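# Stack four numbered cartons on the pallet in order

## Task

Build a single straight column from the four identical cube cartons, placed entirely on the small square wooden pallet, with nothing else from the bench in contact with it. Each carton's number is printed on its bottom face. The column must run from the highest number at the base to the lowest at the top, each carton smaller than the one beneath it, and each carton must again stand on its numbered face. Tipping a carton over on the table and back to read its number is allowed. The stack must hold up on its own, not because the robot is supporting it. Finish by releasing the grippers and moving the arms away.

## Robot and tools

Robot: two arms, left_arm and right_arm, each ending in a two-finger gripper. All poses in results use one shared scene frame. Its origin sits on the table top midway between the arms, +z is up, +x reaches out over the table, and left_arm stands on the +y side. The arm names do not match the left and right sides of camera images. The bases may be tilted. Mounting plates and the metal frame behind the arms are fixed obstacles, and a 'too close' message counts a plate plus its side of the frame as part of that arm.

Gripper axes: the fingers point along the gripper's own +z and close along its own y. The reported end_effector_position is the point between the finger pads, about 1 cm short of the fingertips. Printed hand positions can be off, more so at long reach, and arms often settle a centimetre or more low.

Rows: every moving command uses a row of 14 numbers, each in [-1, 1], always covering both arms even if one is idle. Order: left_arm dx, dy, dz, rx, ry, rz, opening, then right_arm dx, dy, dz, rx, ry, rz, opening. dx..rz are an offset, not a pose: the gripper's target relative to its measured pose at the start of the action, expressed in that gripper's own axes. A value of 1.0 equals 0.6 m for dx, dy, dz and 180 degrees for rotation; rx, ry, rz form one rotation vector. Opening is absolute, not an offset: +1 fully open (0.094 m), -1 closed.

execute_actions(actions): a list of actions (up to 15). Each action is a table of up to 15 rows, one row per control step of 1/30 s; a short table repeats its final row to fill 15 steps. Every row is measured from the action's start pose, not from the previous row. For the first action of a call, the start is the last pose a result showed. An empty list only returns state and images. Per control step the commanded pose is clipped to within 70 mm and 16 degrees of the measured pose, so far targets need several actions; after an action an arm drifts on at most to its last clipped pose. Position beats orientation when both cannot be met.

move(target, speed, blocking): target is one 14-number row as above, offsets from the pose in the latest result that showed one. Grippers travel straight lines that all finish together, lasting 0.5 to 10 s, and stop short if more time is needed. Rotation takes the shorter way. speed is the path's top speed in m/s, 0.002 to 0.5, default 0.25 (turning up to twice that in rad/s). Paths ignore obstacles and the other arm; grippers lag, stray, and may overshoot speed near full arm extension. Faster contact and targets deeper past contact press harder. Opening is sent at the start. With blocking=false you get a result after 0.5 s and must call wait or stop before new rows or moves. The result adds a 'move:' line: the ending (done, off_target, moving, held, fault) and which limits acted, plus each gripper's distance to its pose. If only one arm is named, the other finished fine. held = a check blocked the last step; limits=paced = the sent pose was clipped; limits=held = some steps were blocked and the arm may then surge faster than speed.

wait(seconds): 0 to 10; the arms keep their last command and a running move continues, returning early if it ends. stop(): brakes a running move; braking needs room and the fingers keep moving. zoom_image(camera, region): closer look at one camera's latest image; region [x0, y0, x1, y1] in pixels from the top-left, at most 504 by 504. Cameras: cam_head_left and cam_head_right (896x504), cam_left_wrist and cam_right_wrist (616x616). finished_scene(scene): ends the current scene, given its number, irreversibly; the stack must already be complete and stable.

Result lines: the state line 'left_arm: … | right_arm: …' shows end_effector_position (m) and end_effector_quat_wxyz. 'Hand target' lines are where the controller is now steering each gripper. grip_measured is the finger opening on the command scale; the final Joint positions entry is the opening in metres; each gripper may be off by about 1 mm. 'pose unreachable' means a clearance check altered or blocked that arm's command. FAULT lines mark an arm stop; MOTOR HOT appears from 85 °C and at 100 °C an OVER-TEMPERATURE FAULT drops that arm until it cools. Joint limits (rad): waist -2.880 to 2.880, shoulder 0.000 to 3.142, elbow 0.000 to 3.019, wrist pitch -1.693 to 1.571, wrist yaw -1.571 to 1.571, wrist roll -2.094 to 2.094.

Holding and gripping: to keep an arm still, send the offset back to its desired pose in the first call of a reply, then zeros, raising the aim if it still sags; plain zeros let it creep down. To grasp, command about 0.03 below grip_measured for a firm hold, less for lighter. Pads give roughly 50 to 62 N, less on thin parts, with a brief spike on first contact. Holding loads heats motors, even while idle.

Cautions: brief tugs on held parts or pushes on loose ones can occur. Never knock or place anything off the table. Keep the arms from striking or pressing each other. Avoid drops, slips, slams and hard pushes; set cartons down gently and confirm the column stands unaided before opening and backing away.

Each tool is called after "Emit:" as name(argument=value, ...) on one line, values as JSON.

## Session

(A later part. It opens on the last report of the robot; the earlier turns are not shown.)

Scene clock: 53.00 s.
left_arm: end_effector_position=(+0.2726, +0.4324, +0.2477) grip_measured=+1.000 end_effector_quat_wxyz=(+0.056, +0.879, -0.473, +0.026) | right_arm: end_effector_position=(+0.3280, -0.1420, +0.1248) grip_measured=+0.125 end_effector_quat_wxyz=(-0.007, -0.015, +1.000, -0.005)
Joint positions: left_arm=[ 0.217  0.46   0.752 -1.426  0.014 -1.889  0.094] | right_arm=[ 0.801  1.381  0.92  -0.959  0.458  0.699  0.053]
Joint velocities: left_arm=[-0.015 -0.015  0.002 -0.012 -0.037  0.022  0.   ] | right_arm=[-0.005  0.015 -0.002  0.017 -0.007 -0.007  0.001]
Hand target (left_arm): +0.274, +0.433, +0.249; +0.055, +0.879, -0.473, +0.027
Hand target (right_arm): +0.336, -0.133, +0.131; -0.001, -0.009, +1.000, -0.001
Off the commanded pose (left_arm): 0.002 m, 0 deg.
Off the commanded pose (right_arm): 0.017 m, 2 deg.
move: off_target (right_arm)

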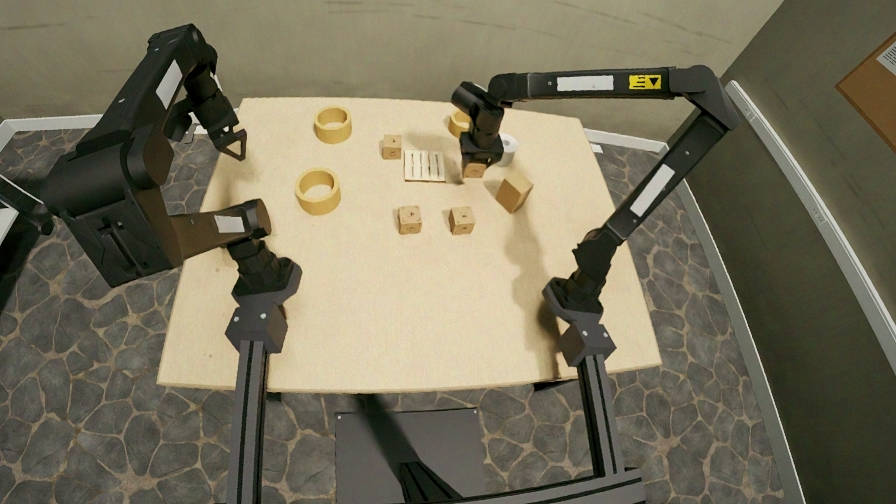

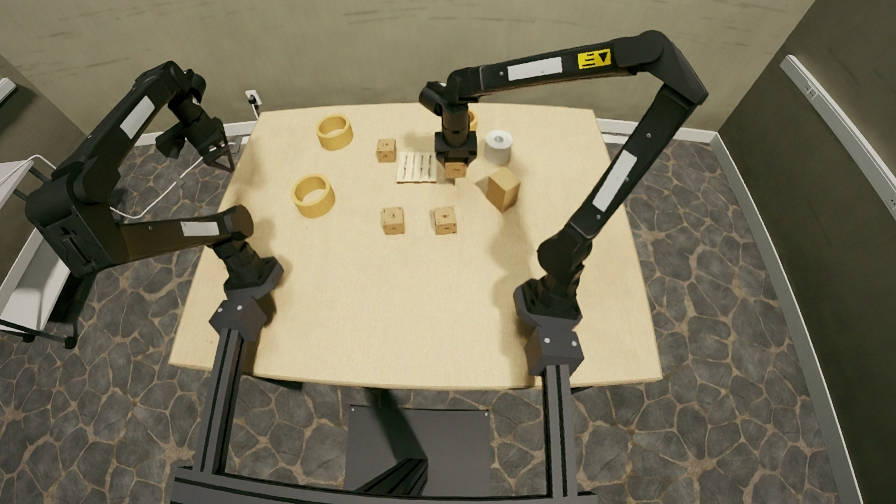

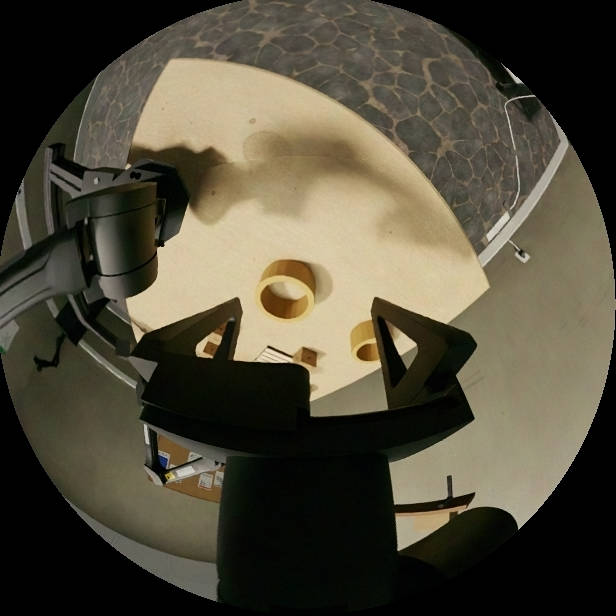

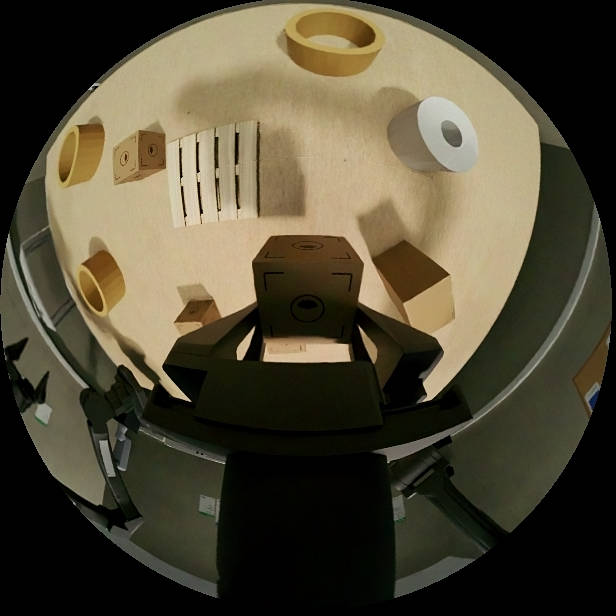

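Emit:
move(target=[0,0,0,0,0,0,1,0,0.035,0.162,0,0,0,0.06], speed=0.08)

Emit:
move(target=[0,0,0,0,0,0,1,0,0,0,0,0,0,1])

Emit:
move(target=[0,0,0,0,0,0,1,0,0,-0.15,0,0,0,1])

Emit:
move(target=[0,0,0,0,0,0,1,-0.25,0.33,0,0,0,-0.48,1], speed=0.4)

Scene clock: 54.87 s.
left_arm: end_effector_position=(+0.2716, +0.4320, +0.2465) grip_measured=+1.000 end_effector_quat_wxyz=(+0.058, +0.879, -0.473, +0.024) | right_arm: end_effector_position=(+0.3307, -0.1185, +0.0378) grip_measured=+0.125 end_effector_quat_wxyz=(+0.000, -0.010, +1.000, +0.001)
Joint positions: left_arm=[ 0.217  0.46   0.749 -1.426  0.014 -1.889  0.094] | right_arm=[ 0.74   1.576  0.879 -0.671  0.446  0.632  0.053]
Joint velocities: left_arm=[-0.005 -0.005  0.002 -0.017 -0.022  0.007  0.   ] | right_arm=[-0.015 -0.005 -0.002 -0.012  0.007 -0.022 -0.001]
Hand target (left_arm): +0.273, +0.432, +0.248; +0.056, +0.879, -0.473, +0.026
Hand target (right_arm): +0.328, -0.123, +0.028; -0.007, -0.015, +1.000, -0.005
Off the commanded pose (left_arm): 0.002 m, 0 deg.
Off the commanded pose (right_arm): 0.012 m, 1 deg.
move: off_target (right_arm)

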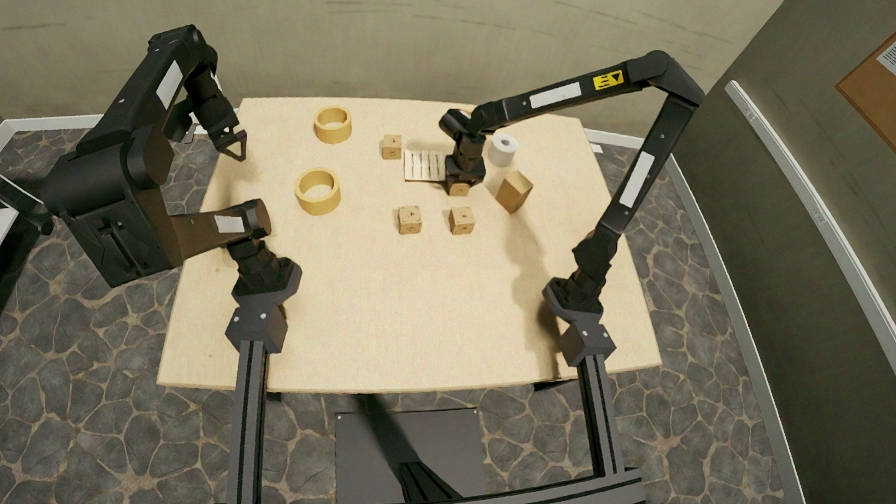

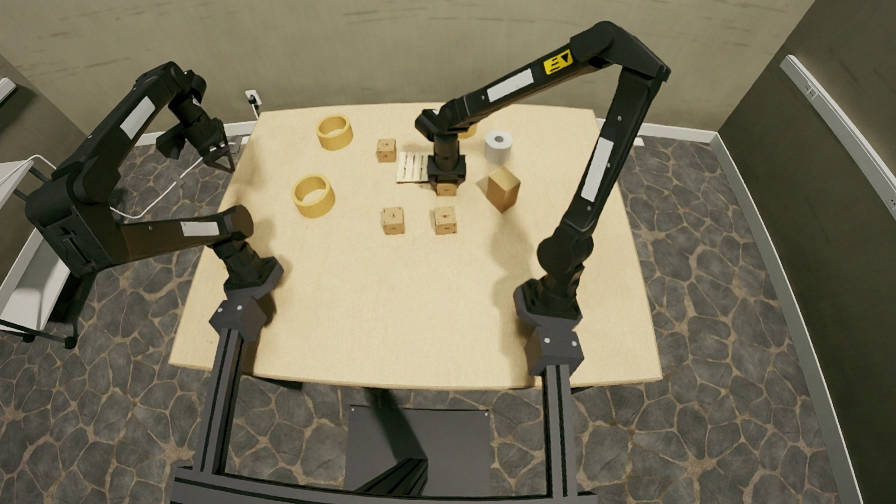

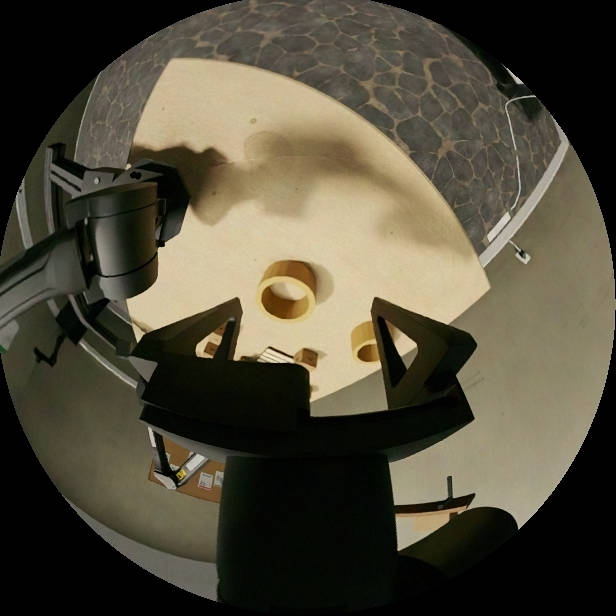

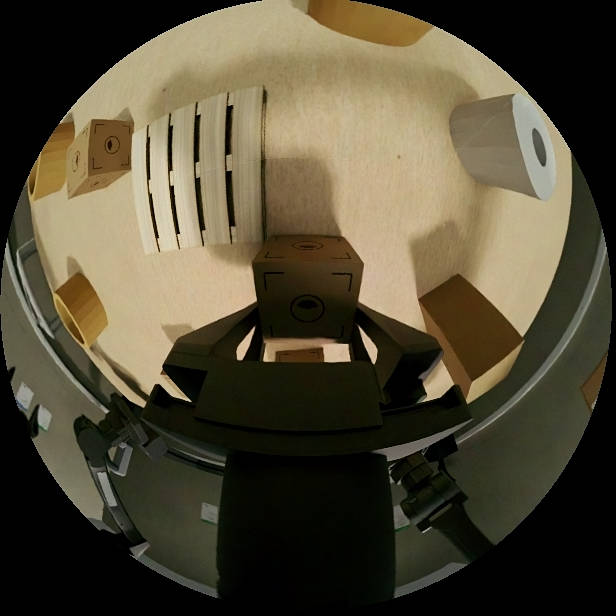

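Scene clock: 55.37 s.
left_arm: end_effector_position=(+0.2705, +0.4315, +0.2451) grip_measured=+1.000 end_effector_quat_wxyz=(+0.059, +0.879, -0.473, +0.023) | right_arm: end_effector_position=(+0.3307, -0.1185, +0.0378) grip_measured=+1.000 end_effector_quat_wxyz=(+0.000, -0.010, +1.000, +0.001)
Joint positions: left_arm=[ 0.217  0.46   0.745 -1.426  0.014 -1.889  0.094] | right_arm=[ 0.74   1.576  0.879 -0.671  0.446  0.632  0.094]
Joint velocities: left_arm=[-0.005 -0.005 -0.002  0.002  0.037  0.095  0.   ] | right_arm=[-0.005 -0.005 -0.002 -0.007 -0.051 -0.007  0.   ]
Hand target (left_arm): +0.271, +0.432, +0.246; +0.058, +0.879, -0.473, +0.024
Hand target (right_arm): +0.331, -0.118, +0.038; +0.000, -0.010, +1.000, +0.001
Off the commanded pose (left_arm): 0.002 m, 0 deg.
Off the commanded pose (right_arm): 0.000 m, 0 deg.
move: done

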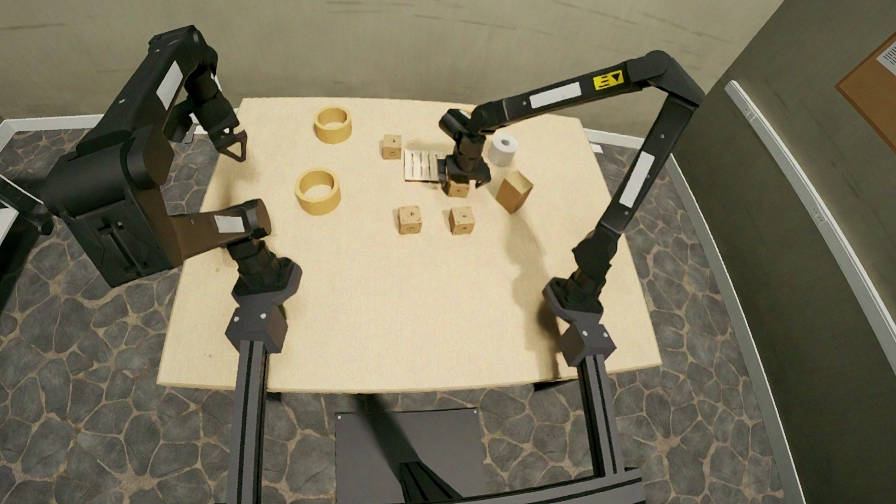

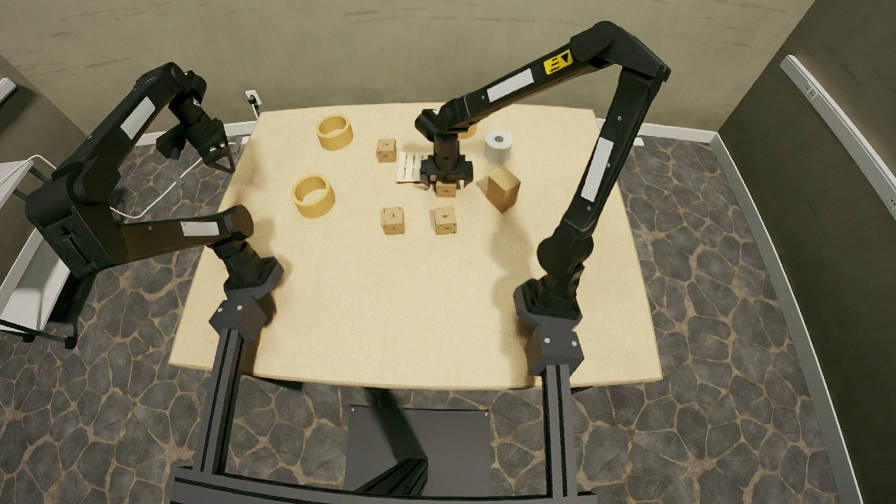

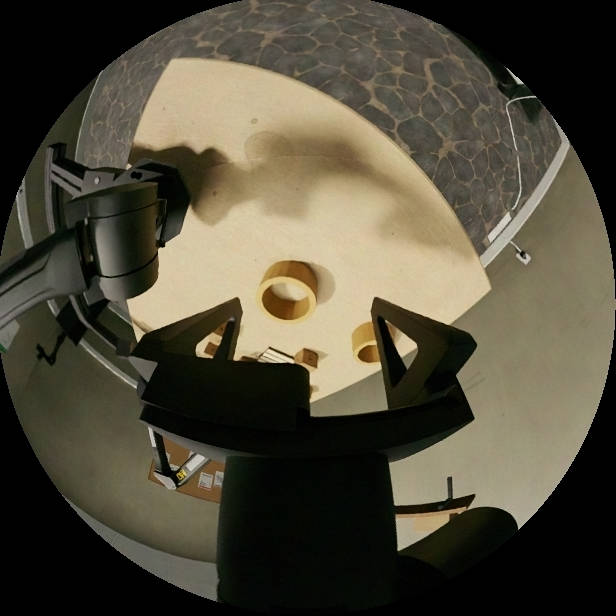

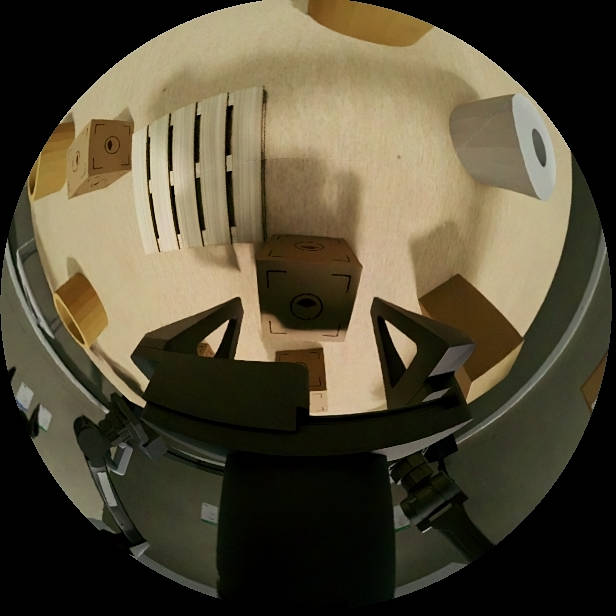

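Scene clock: 56.23 s.
left_arm: end_effector_position=(+0.2694, +0.4311, +0.2438) grip_measured=+1.000 end_effector_quat_wxyz=(+0.060, +0.879, -0.473, +0.022) | right_arm: end_effector_position=(+0.3185, -0.1254, +0.1181) grip_measured=+1.000 end_effector_quat_wxyz=(-0.008, -0.021, +1.000, -0.007)
Joint positions: left_arm=[ 0.217  0.46   0.741 -1.426  0.014 -1.889  0.094] | right_arm=[ 0.838  1.421  0.922 -0.943  0.464  0.729  0.094]
Joint velocities: left_arm=[ 0.005 -0.005 -0.012 -0.012 -0.022 -0.022  0.   ] | right_arm=[ 0.005 -0.005 -0.002 -0.007 -0.022  0.007  0.   ]
Hand target (left_arm): +0.270, +0.432, +0.245; +0.059, +0.879, -0.473, +0.023
Hand target (right_arm): +0.329, -0.118, +0.127; +0.000, -0.010, +1.000, +0.000
Off the commanded pose (left_arm): 0.002 m, 0 deg.
Off the commanded pose (right_arm): 0.017 m, 2 deg.
move: off_target (right_arm)

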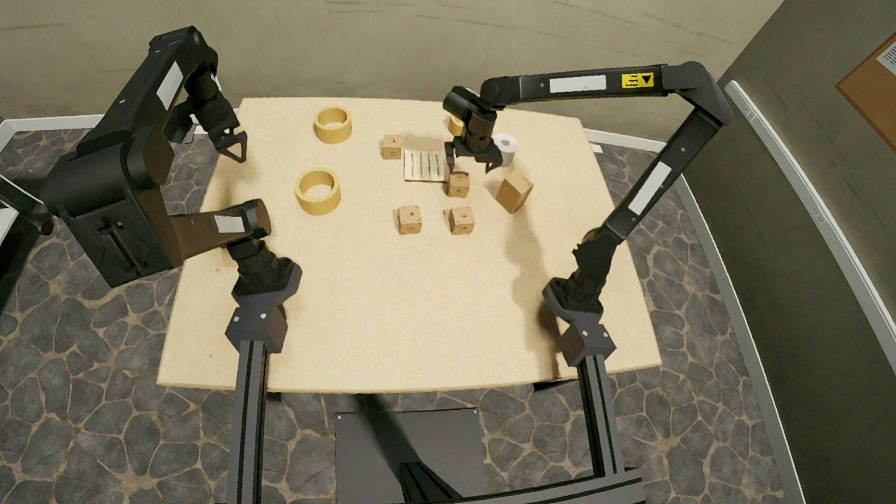

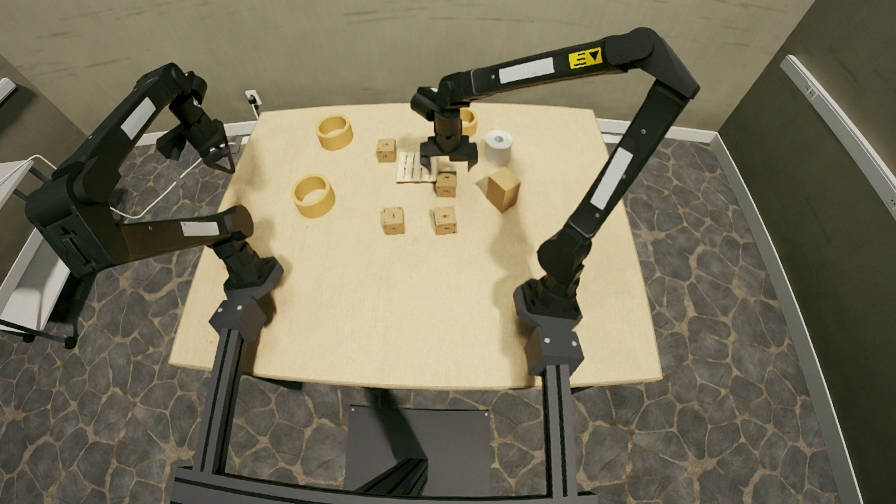

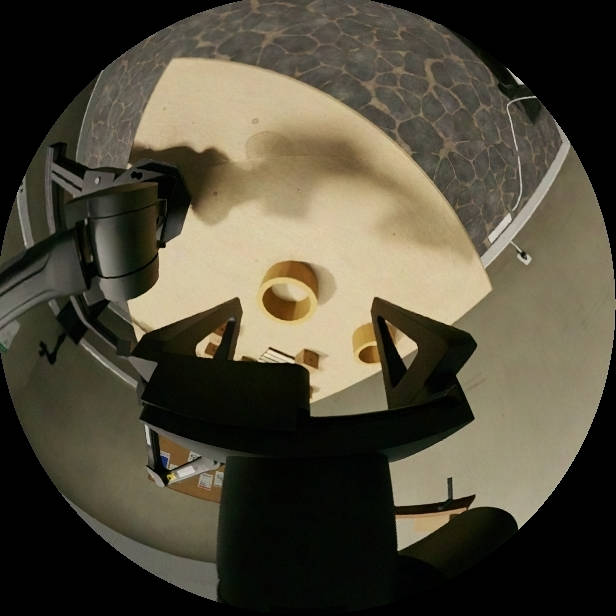

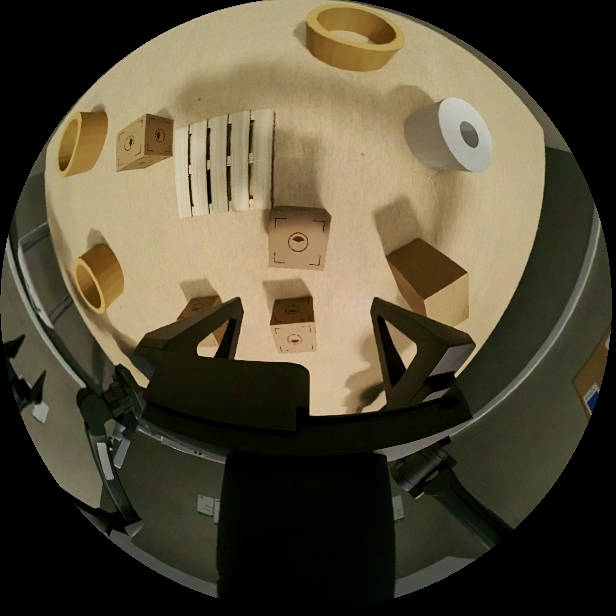

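Scene clock: 58.80 s.
left_arm: end_effector_position=(+0.2684, +0.4307, +0.2426) grip_measured=+1.000 end_effector_quat_wxyz=(+0.061, +0.878, -0.473, +0.020) | right_arm: end_effector_position=(+0.4585, +0.0603, +0.1118) grip_measured=+1.000 end_effector_quat_wxyz=(+0.020, +0.691, -0.722, +0.001)
Joint positions: left_arm=[ 0.217  0.46   0.738 -1.426  0.014 -1.889  0.094] | right_arm=[ 0.889  1.989  1.714 -1.213  0.472 -0.689  0.094]
Joint velocities: left_arm=[-0.005 -0.005 -0.007 -0.007 -0.022  0.022  0.   ] | right_arm=[-0.005 -0.005  0.017  0.002  0.022 -0.022  0.   ]
Hand target (left_arm): +0.269, +0.431, +0.244; +0.060, +0.879, -0.473, +0.022
Hand target (right_arm): +0.462, +0.077, +0.115; +0.011, +0.700, -0.714, -0.000
Off the commanded pose (left_arm): 0.002 m, 0 deg.
Off the commanded pose (right_arm): 0.019 m, 2 deg.
move: off_target (right_arm)

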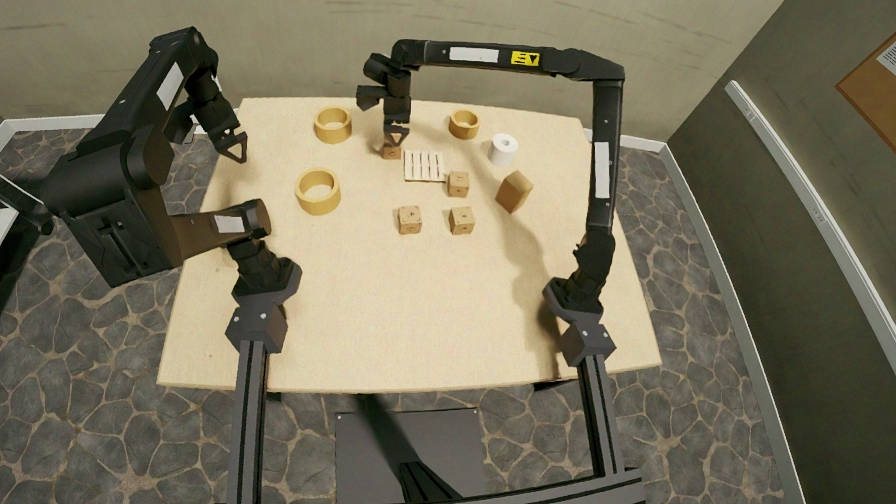

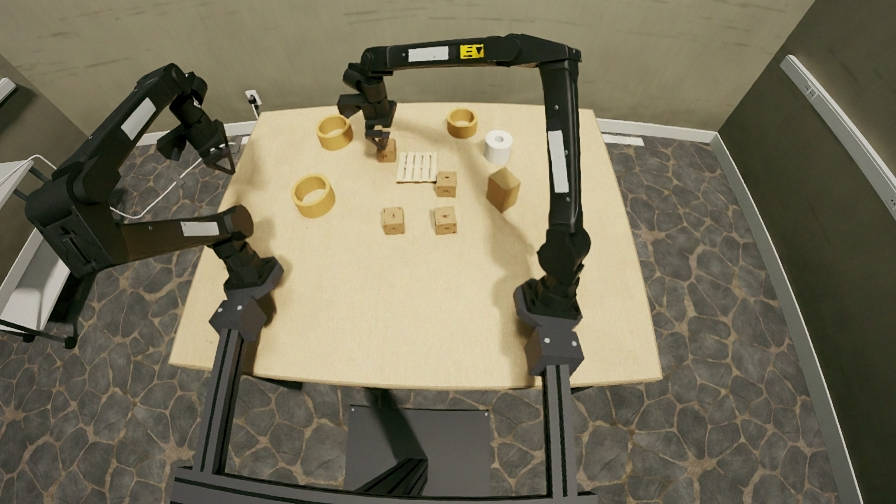

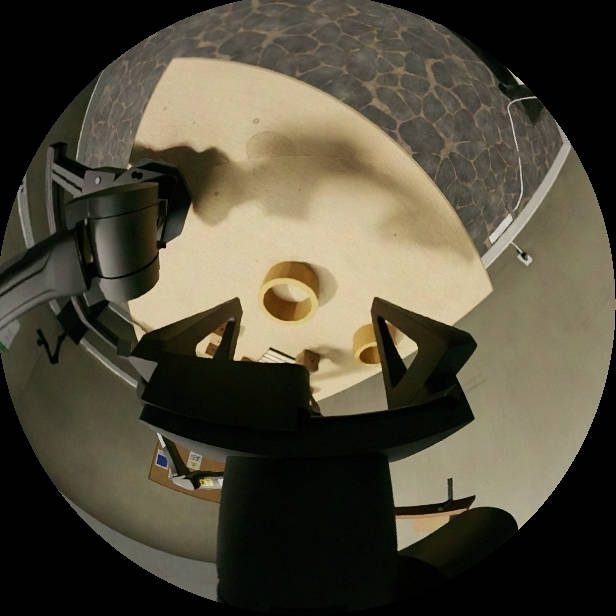

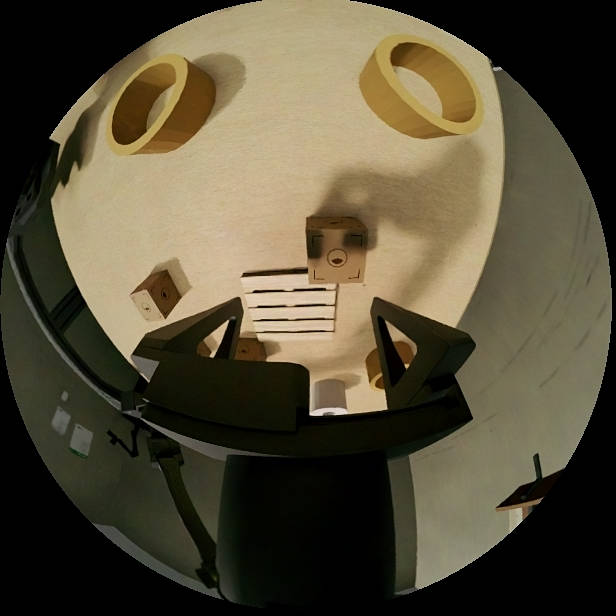

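Emit:
move(target=[0,0,0,0,0,0,1,-0.005,-0.04,0.06,0,0,0.015,1], speed=0.1)

Scene clock: 59.87 s.
left_arm: end_effector_position=(+0.2674, +0.4303, +0.2414) grip_measured=+1.000 end_effector_quat_wxyz=(+0.063, +0.878, -0.473, +0.019) | right_arm: end_effector_position=(+0.4672, +0.0545, +0.0793) grip_measured=+1.000 end_effector_quat_wxyz=(+0.028, +0.679, -0.734, +0.002)
Joint positions: left_arm=[ 0.217  0.46   0.735 -1.426  0.014 -1.889  0.094] | right_arm=[ 0.851  2.029  1.714 -1.172  0.468 -0.69   0.094]
Joint velocities: left_arm=[ 0.005  0.005 -0.012  0.007  0.051 -0.037  0.   ] | right_arm=[-0.005  0.005  0.012  0.017 -0.037  0.051  0.   ]
Hand target (left_arm): +0.268, +0.431, +0.243; +0.061, +0.878, -0.473, +0.020
Hand target (right_arm): +0.482, +0.060, +0.076; +0.019, +0.674, -0.739, +0.002
Off the commanded pose (left_arm): 0.002 m, 0 deg.
Off the commanded pose (right_arm): 0.017 m, 1 deg.
move: off_target (right_arm)

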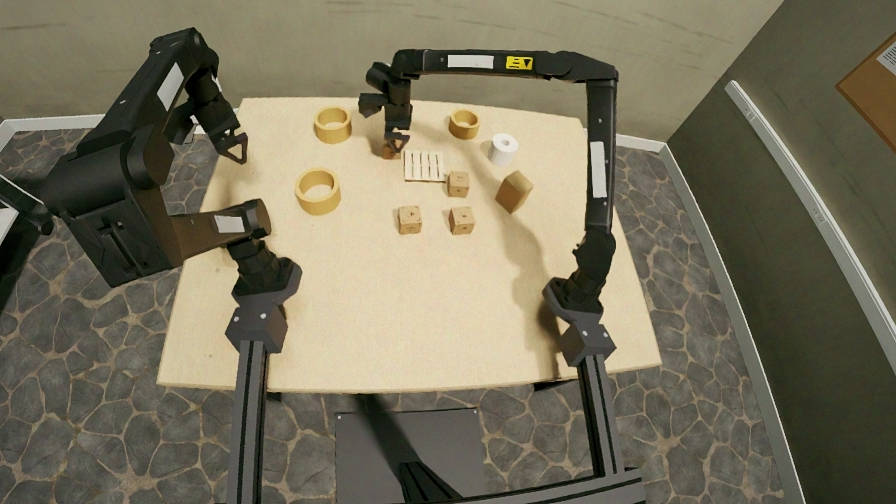

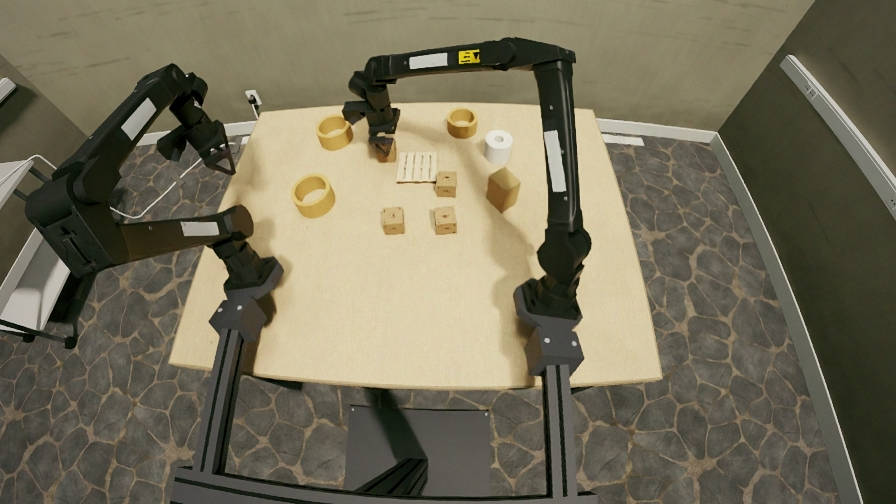

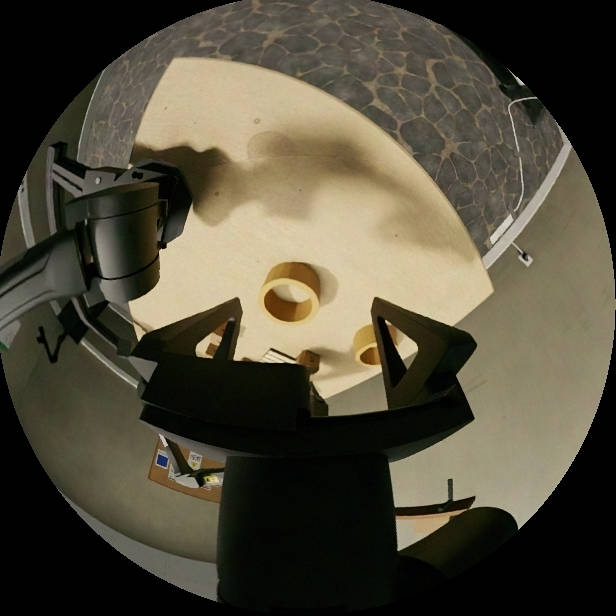

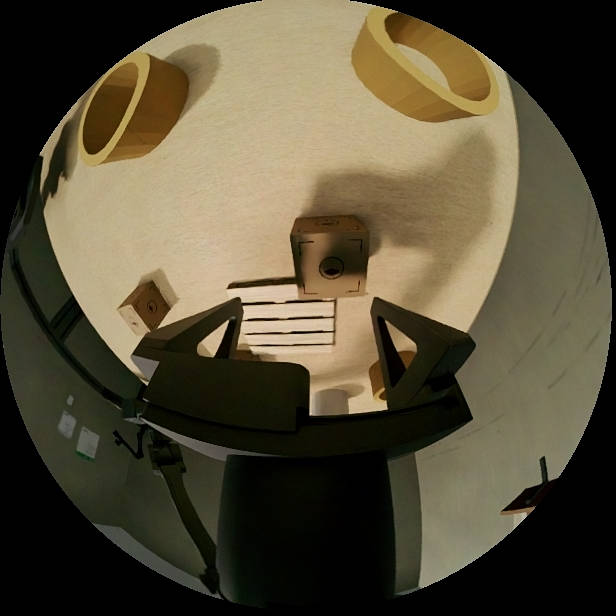

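Emit:
move(target=[0,0,0,0,0,0,1,-0.035,-0.05,0,0.012,-0.013,0,1], speed=0.05)

Emit:
move(target=[0,0,0,0,0,0,1,0,0,0.095,0,0,0,1], speed=0.08)

Scene clock: 61.33 s.
left_arm: end_effector_position=(+0.2665, +0.4299, +0.2403) grip_measured=+1.000 end_effector_quat_wxyz=(+0.064, +0.878, -0.473, +0.018) | right_arm: end_effector_position=(+0.4847, +0.0670, +0.0858) grip_measured=+1.000 end_effector_quat_wxyz=(+0.005, +0.682, -0.732, +0.001)
Joint positions: left_arm=[ 0.217  0.46   0.732 -1.426  0.014 -1.889  0.094] | right_arm=[ 0.851  2.043  1.762 -1.154  0.468 -0.72   0.094]
Joint velocities: left_arm=[-0.005 -0.005 -0.017 -0.007 -0.095 -0.037  0.   ] | right_arm=[-0.005  0.005  0.022  0.007 -0.022 -0.007  0.   ]
Hand target (left_arm): +0.267, +0.430, +0.242; +0.062, +0.878, -0.473, +0.019
Hand target (right_arm): +0.498, +0.072, +0.078; -0.000, +0.680, -0.734, +0.002
Off the commanded pose (left_arm): 0.001 m, 0 deg.
Off the commanded pose (right_arm): 0.017 m, 1 deg.
move: off_target (right_arm)

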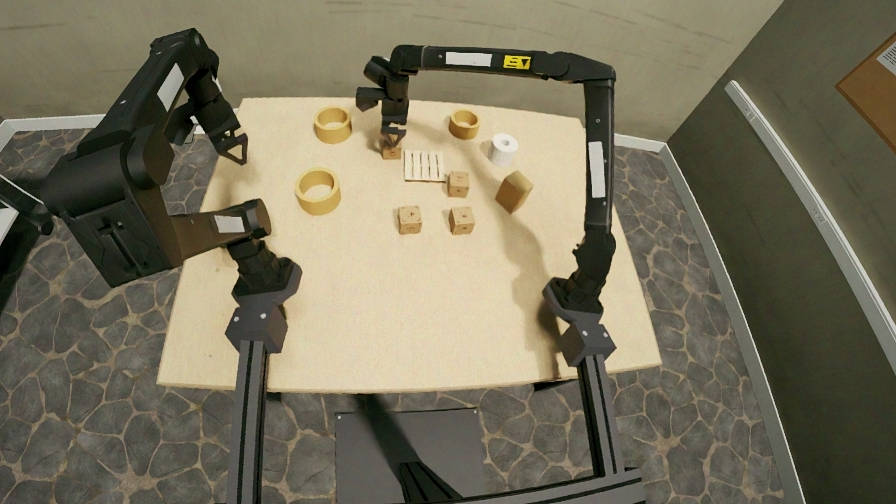

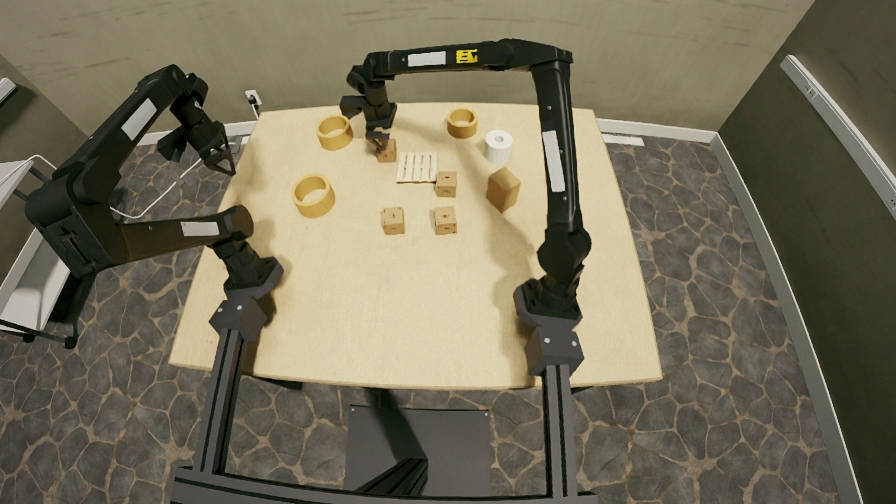

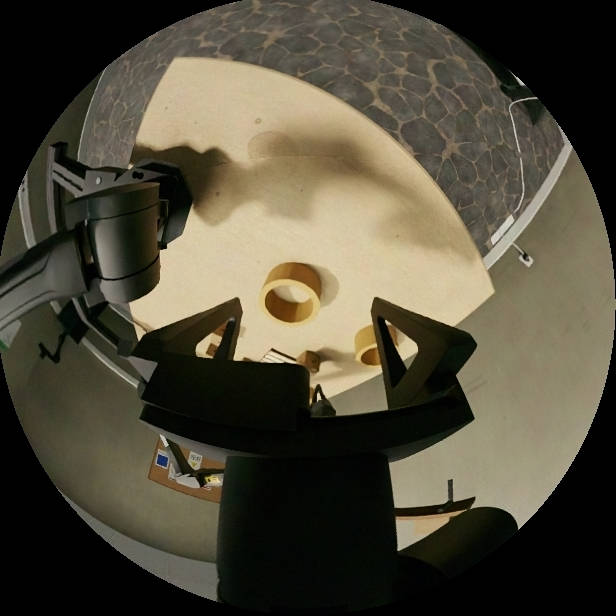

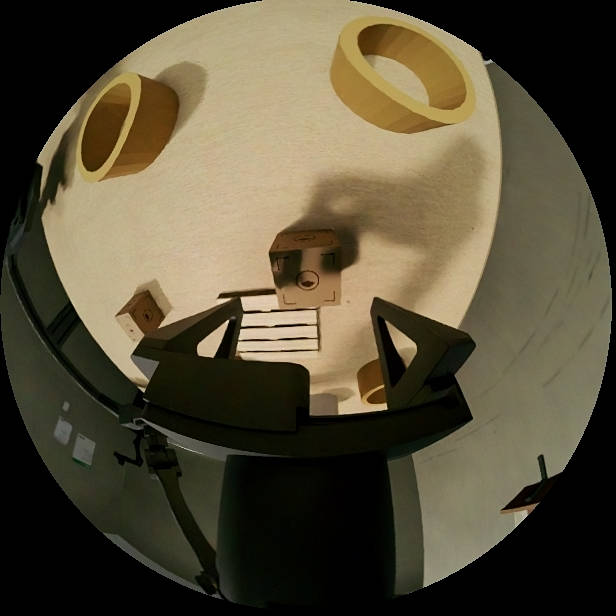

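Scene clock: 62.50 s.
left_arm: end_effector_position=(+0.2654, +0.4295, +0.2391) grip_measured=+1.000 end_effector_quat_wxyz=(+0.065, +0.878, -0.474, +0.017) | right_arm: end_effector_position=(+0.4896, +0.0705, +0.0511) grip_measured=+1.000 end_effector_quat_wxyz=(-0.010, +0.677, -0.736, +0.000)
Joint positions: left_arm=[ 0.217  0.46   0.728 -1.426  0.014 -1.889  0.094] | right_arm=[ 0.825  2.075  1.73  -1.044  0.464 -0.751  0.094]
Joint velocities: left_arm=[-0.005  0.005  0.002 -0.012 -0.022  0.037  0.   ] | right_arm=[-0.005 -0.015 -0.002  0.012 -0.037 -0.022  0.   ]
Hand target (left_arm): +0.266, +0.430, +0.240; +0.064, +0.878, -0.473, +0.018
Hand target (right_arm): +0.485, +0.066, +0.030; +0.005, +0.682, -0.732, +0.001
Off the commanded pose (left_arm): 0.002 m, 0 deg.
Off the commanded pose (right_arm): 0.023 m, 2 deg.
move: off_target (right_arm)

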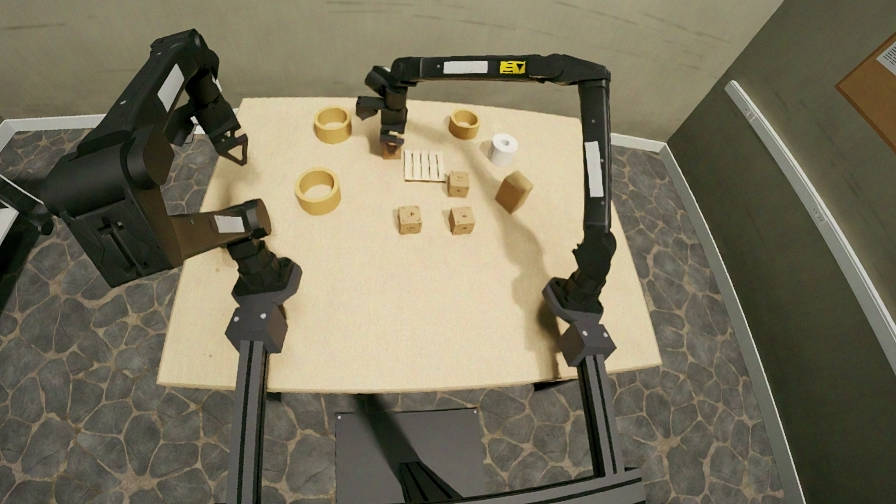

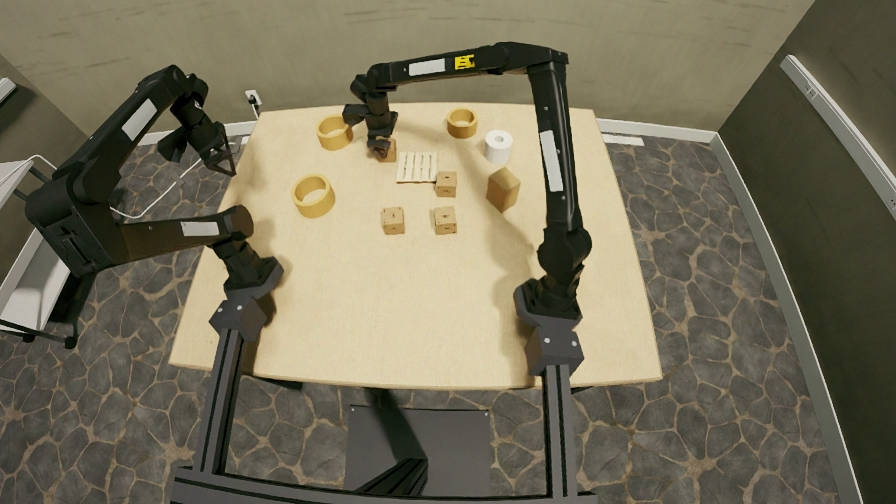

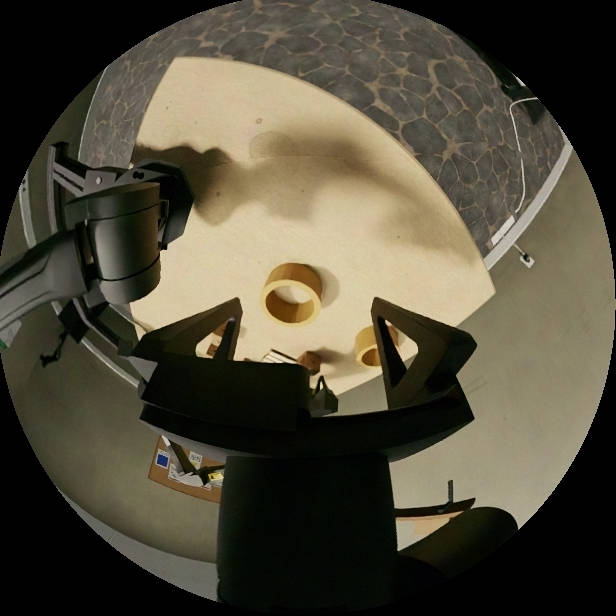

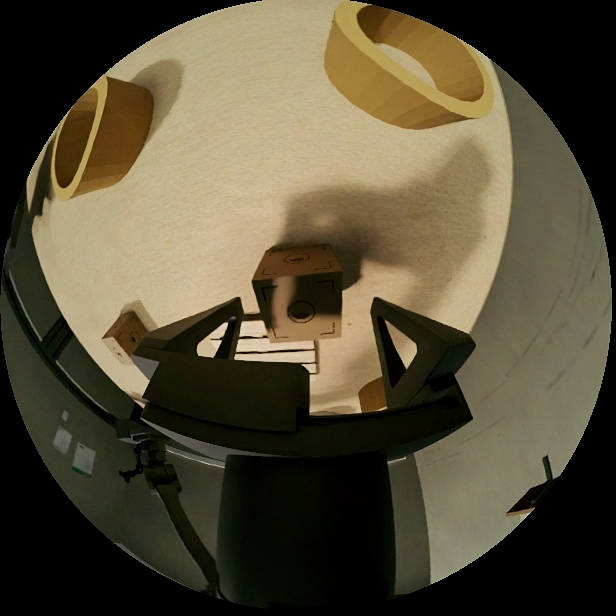

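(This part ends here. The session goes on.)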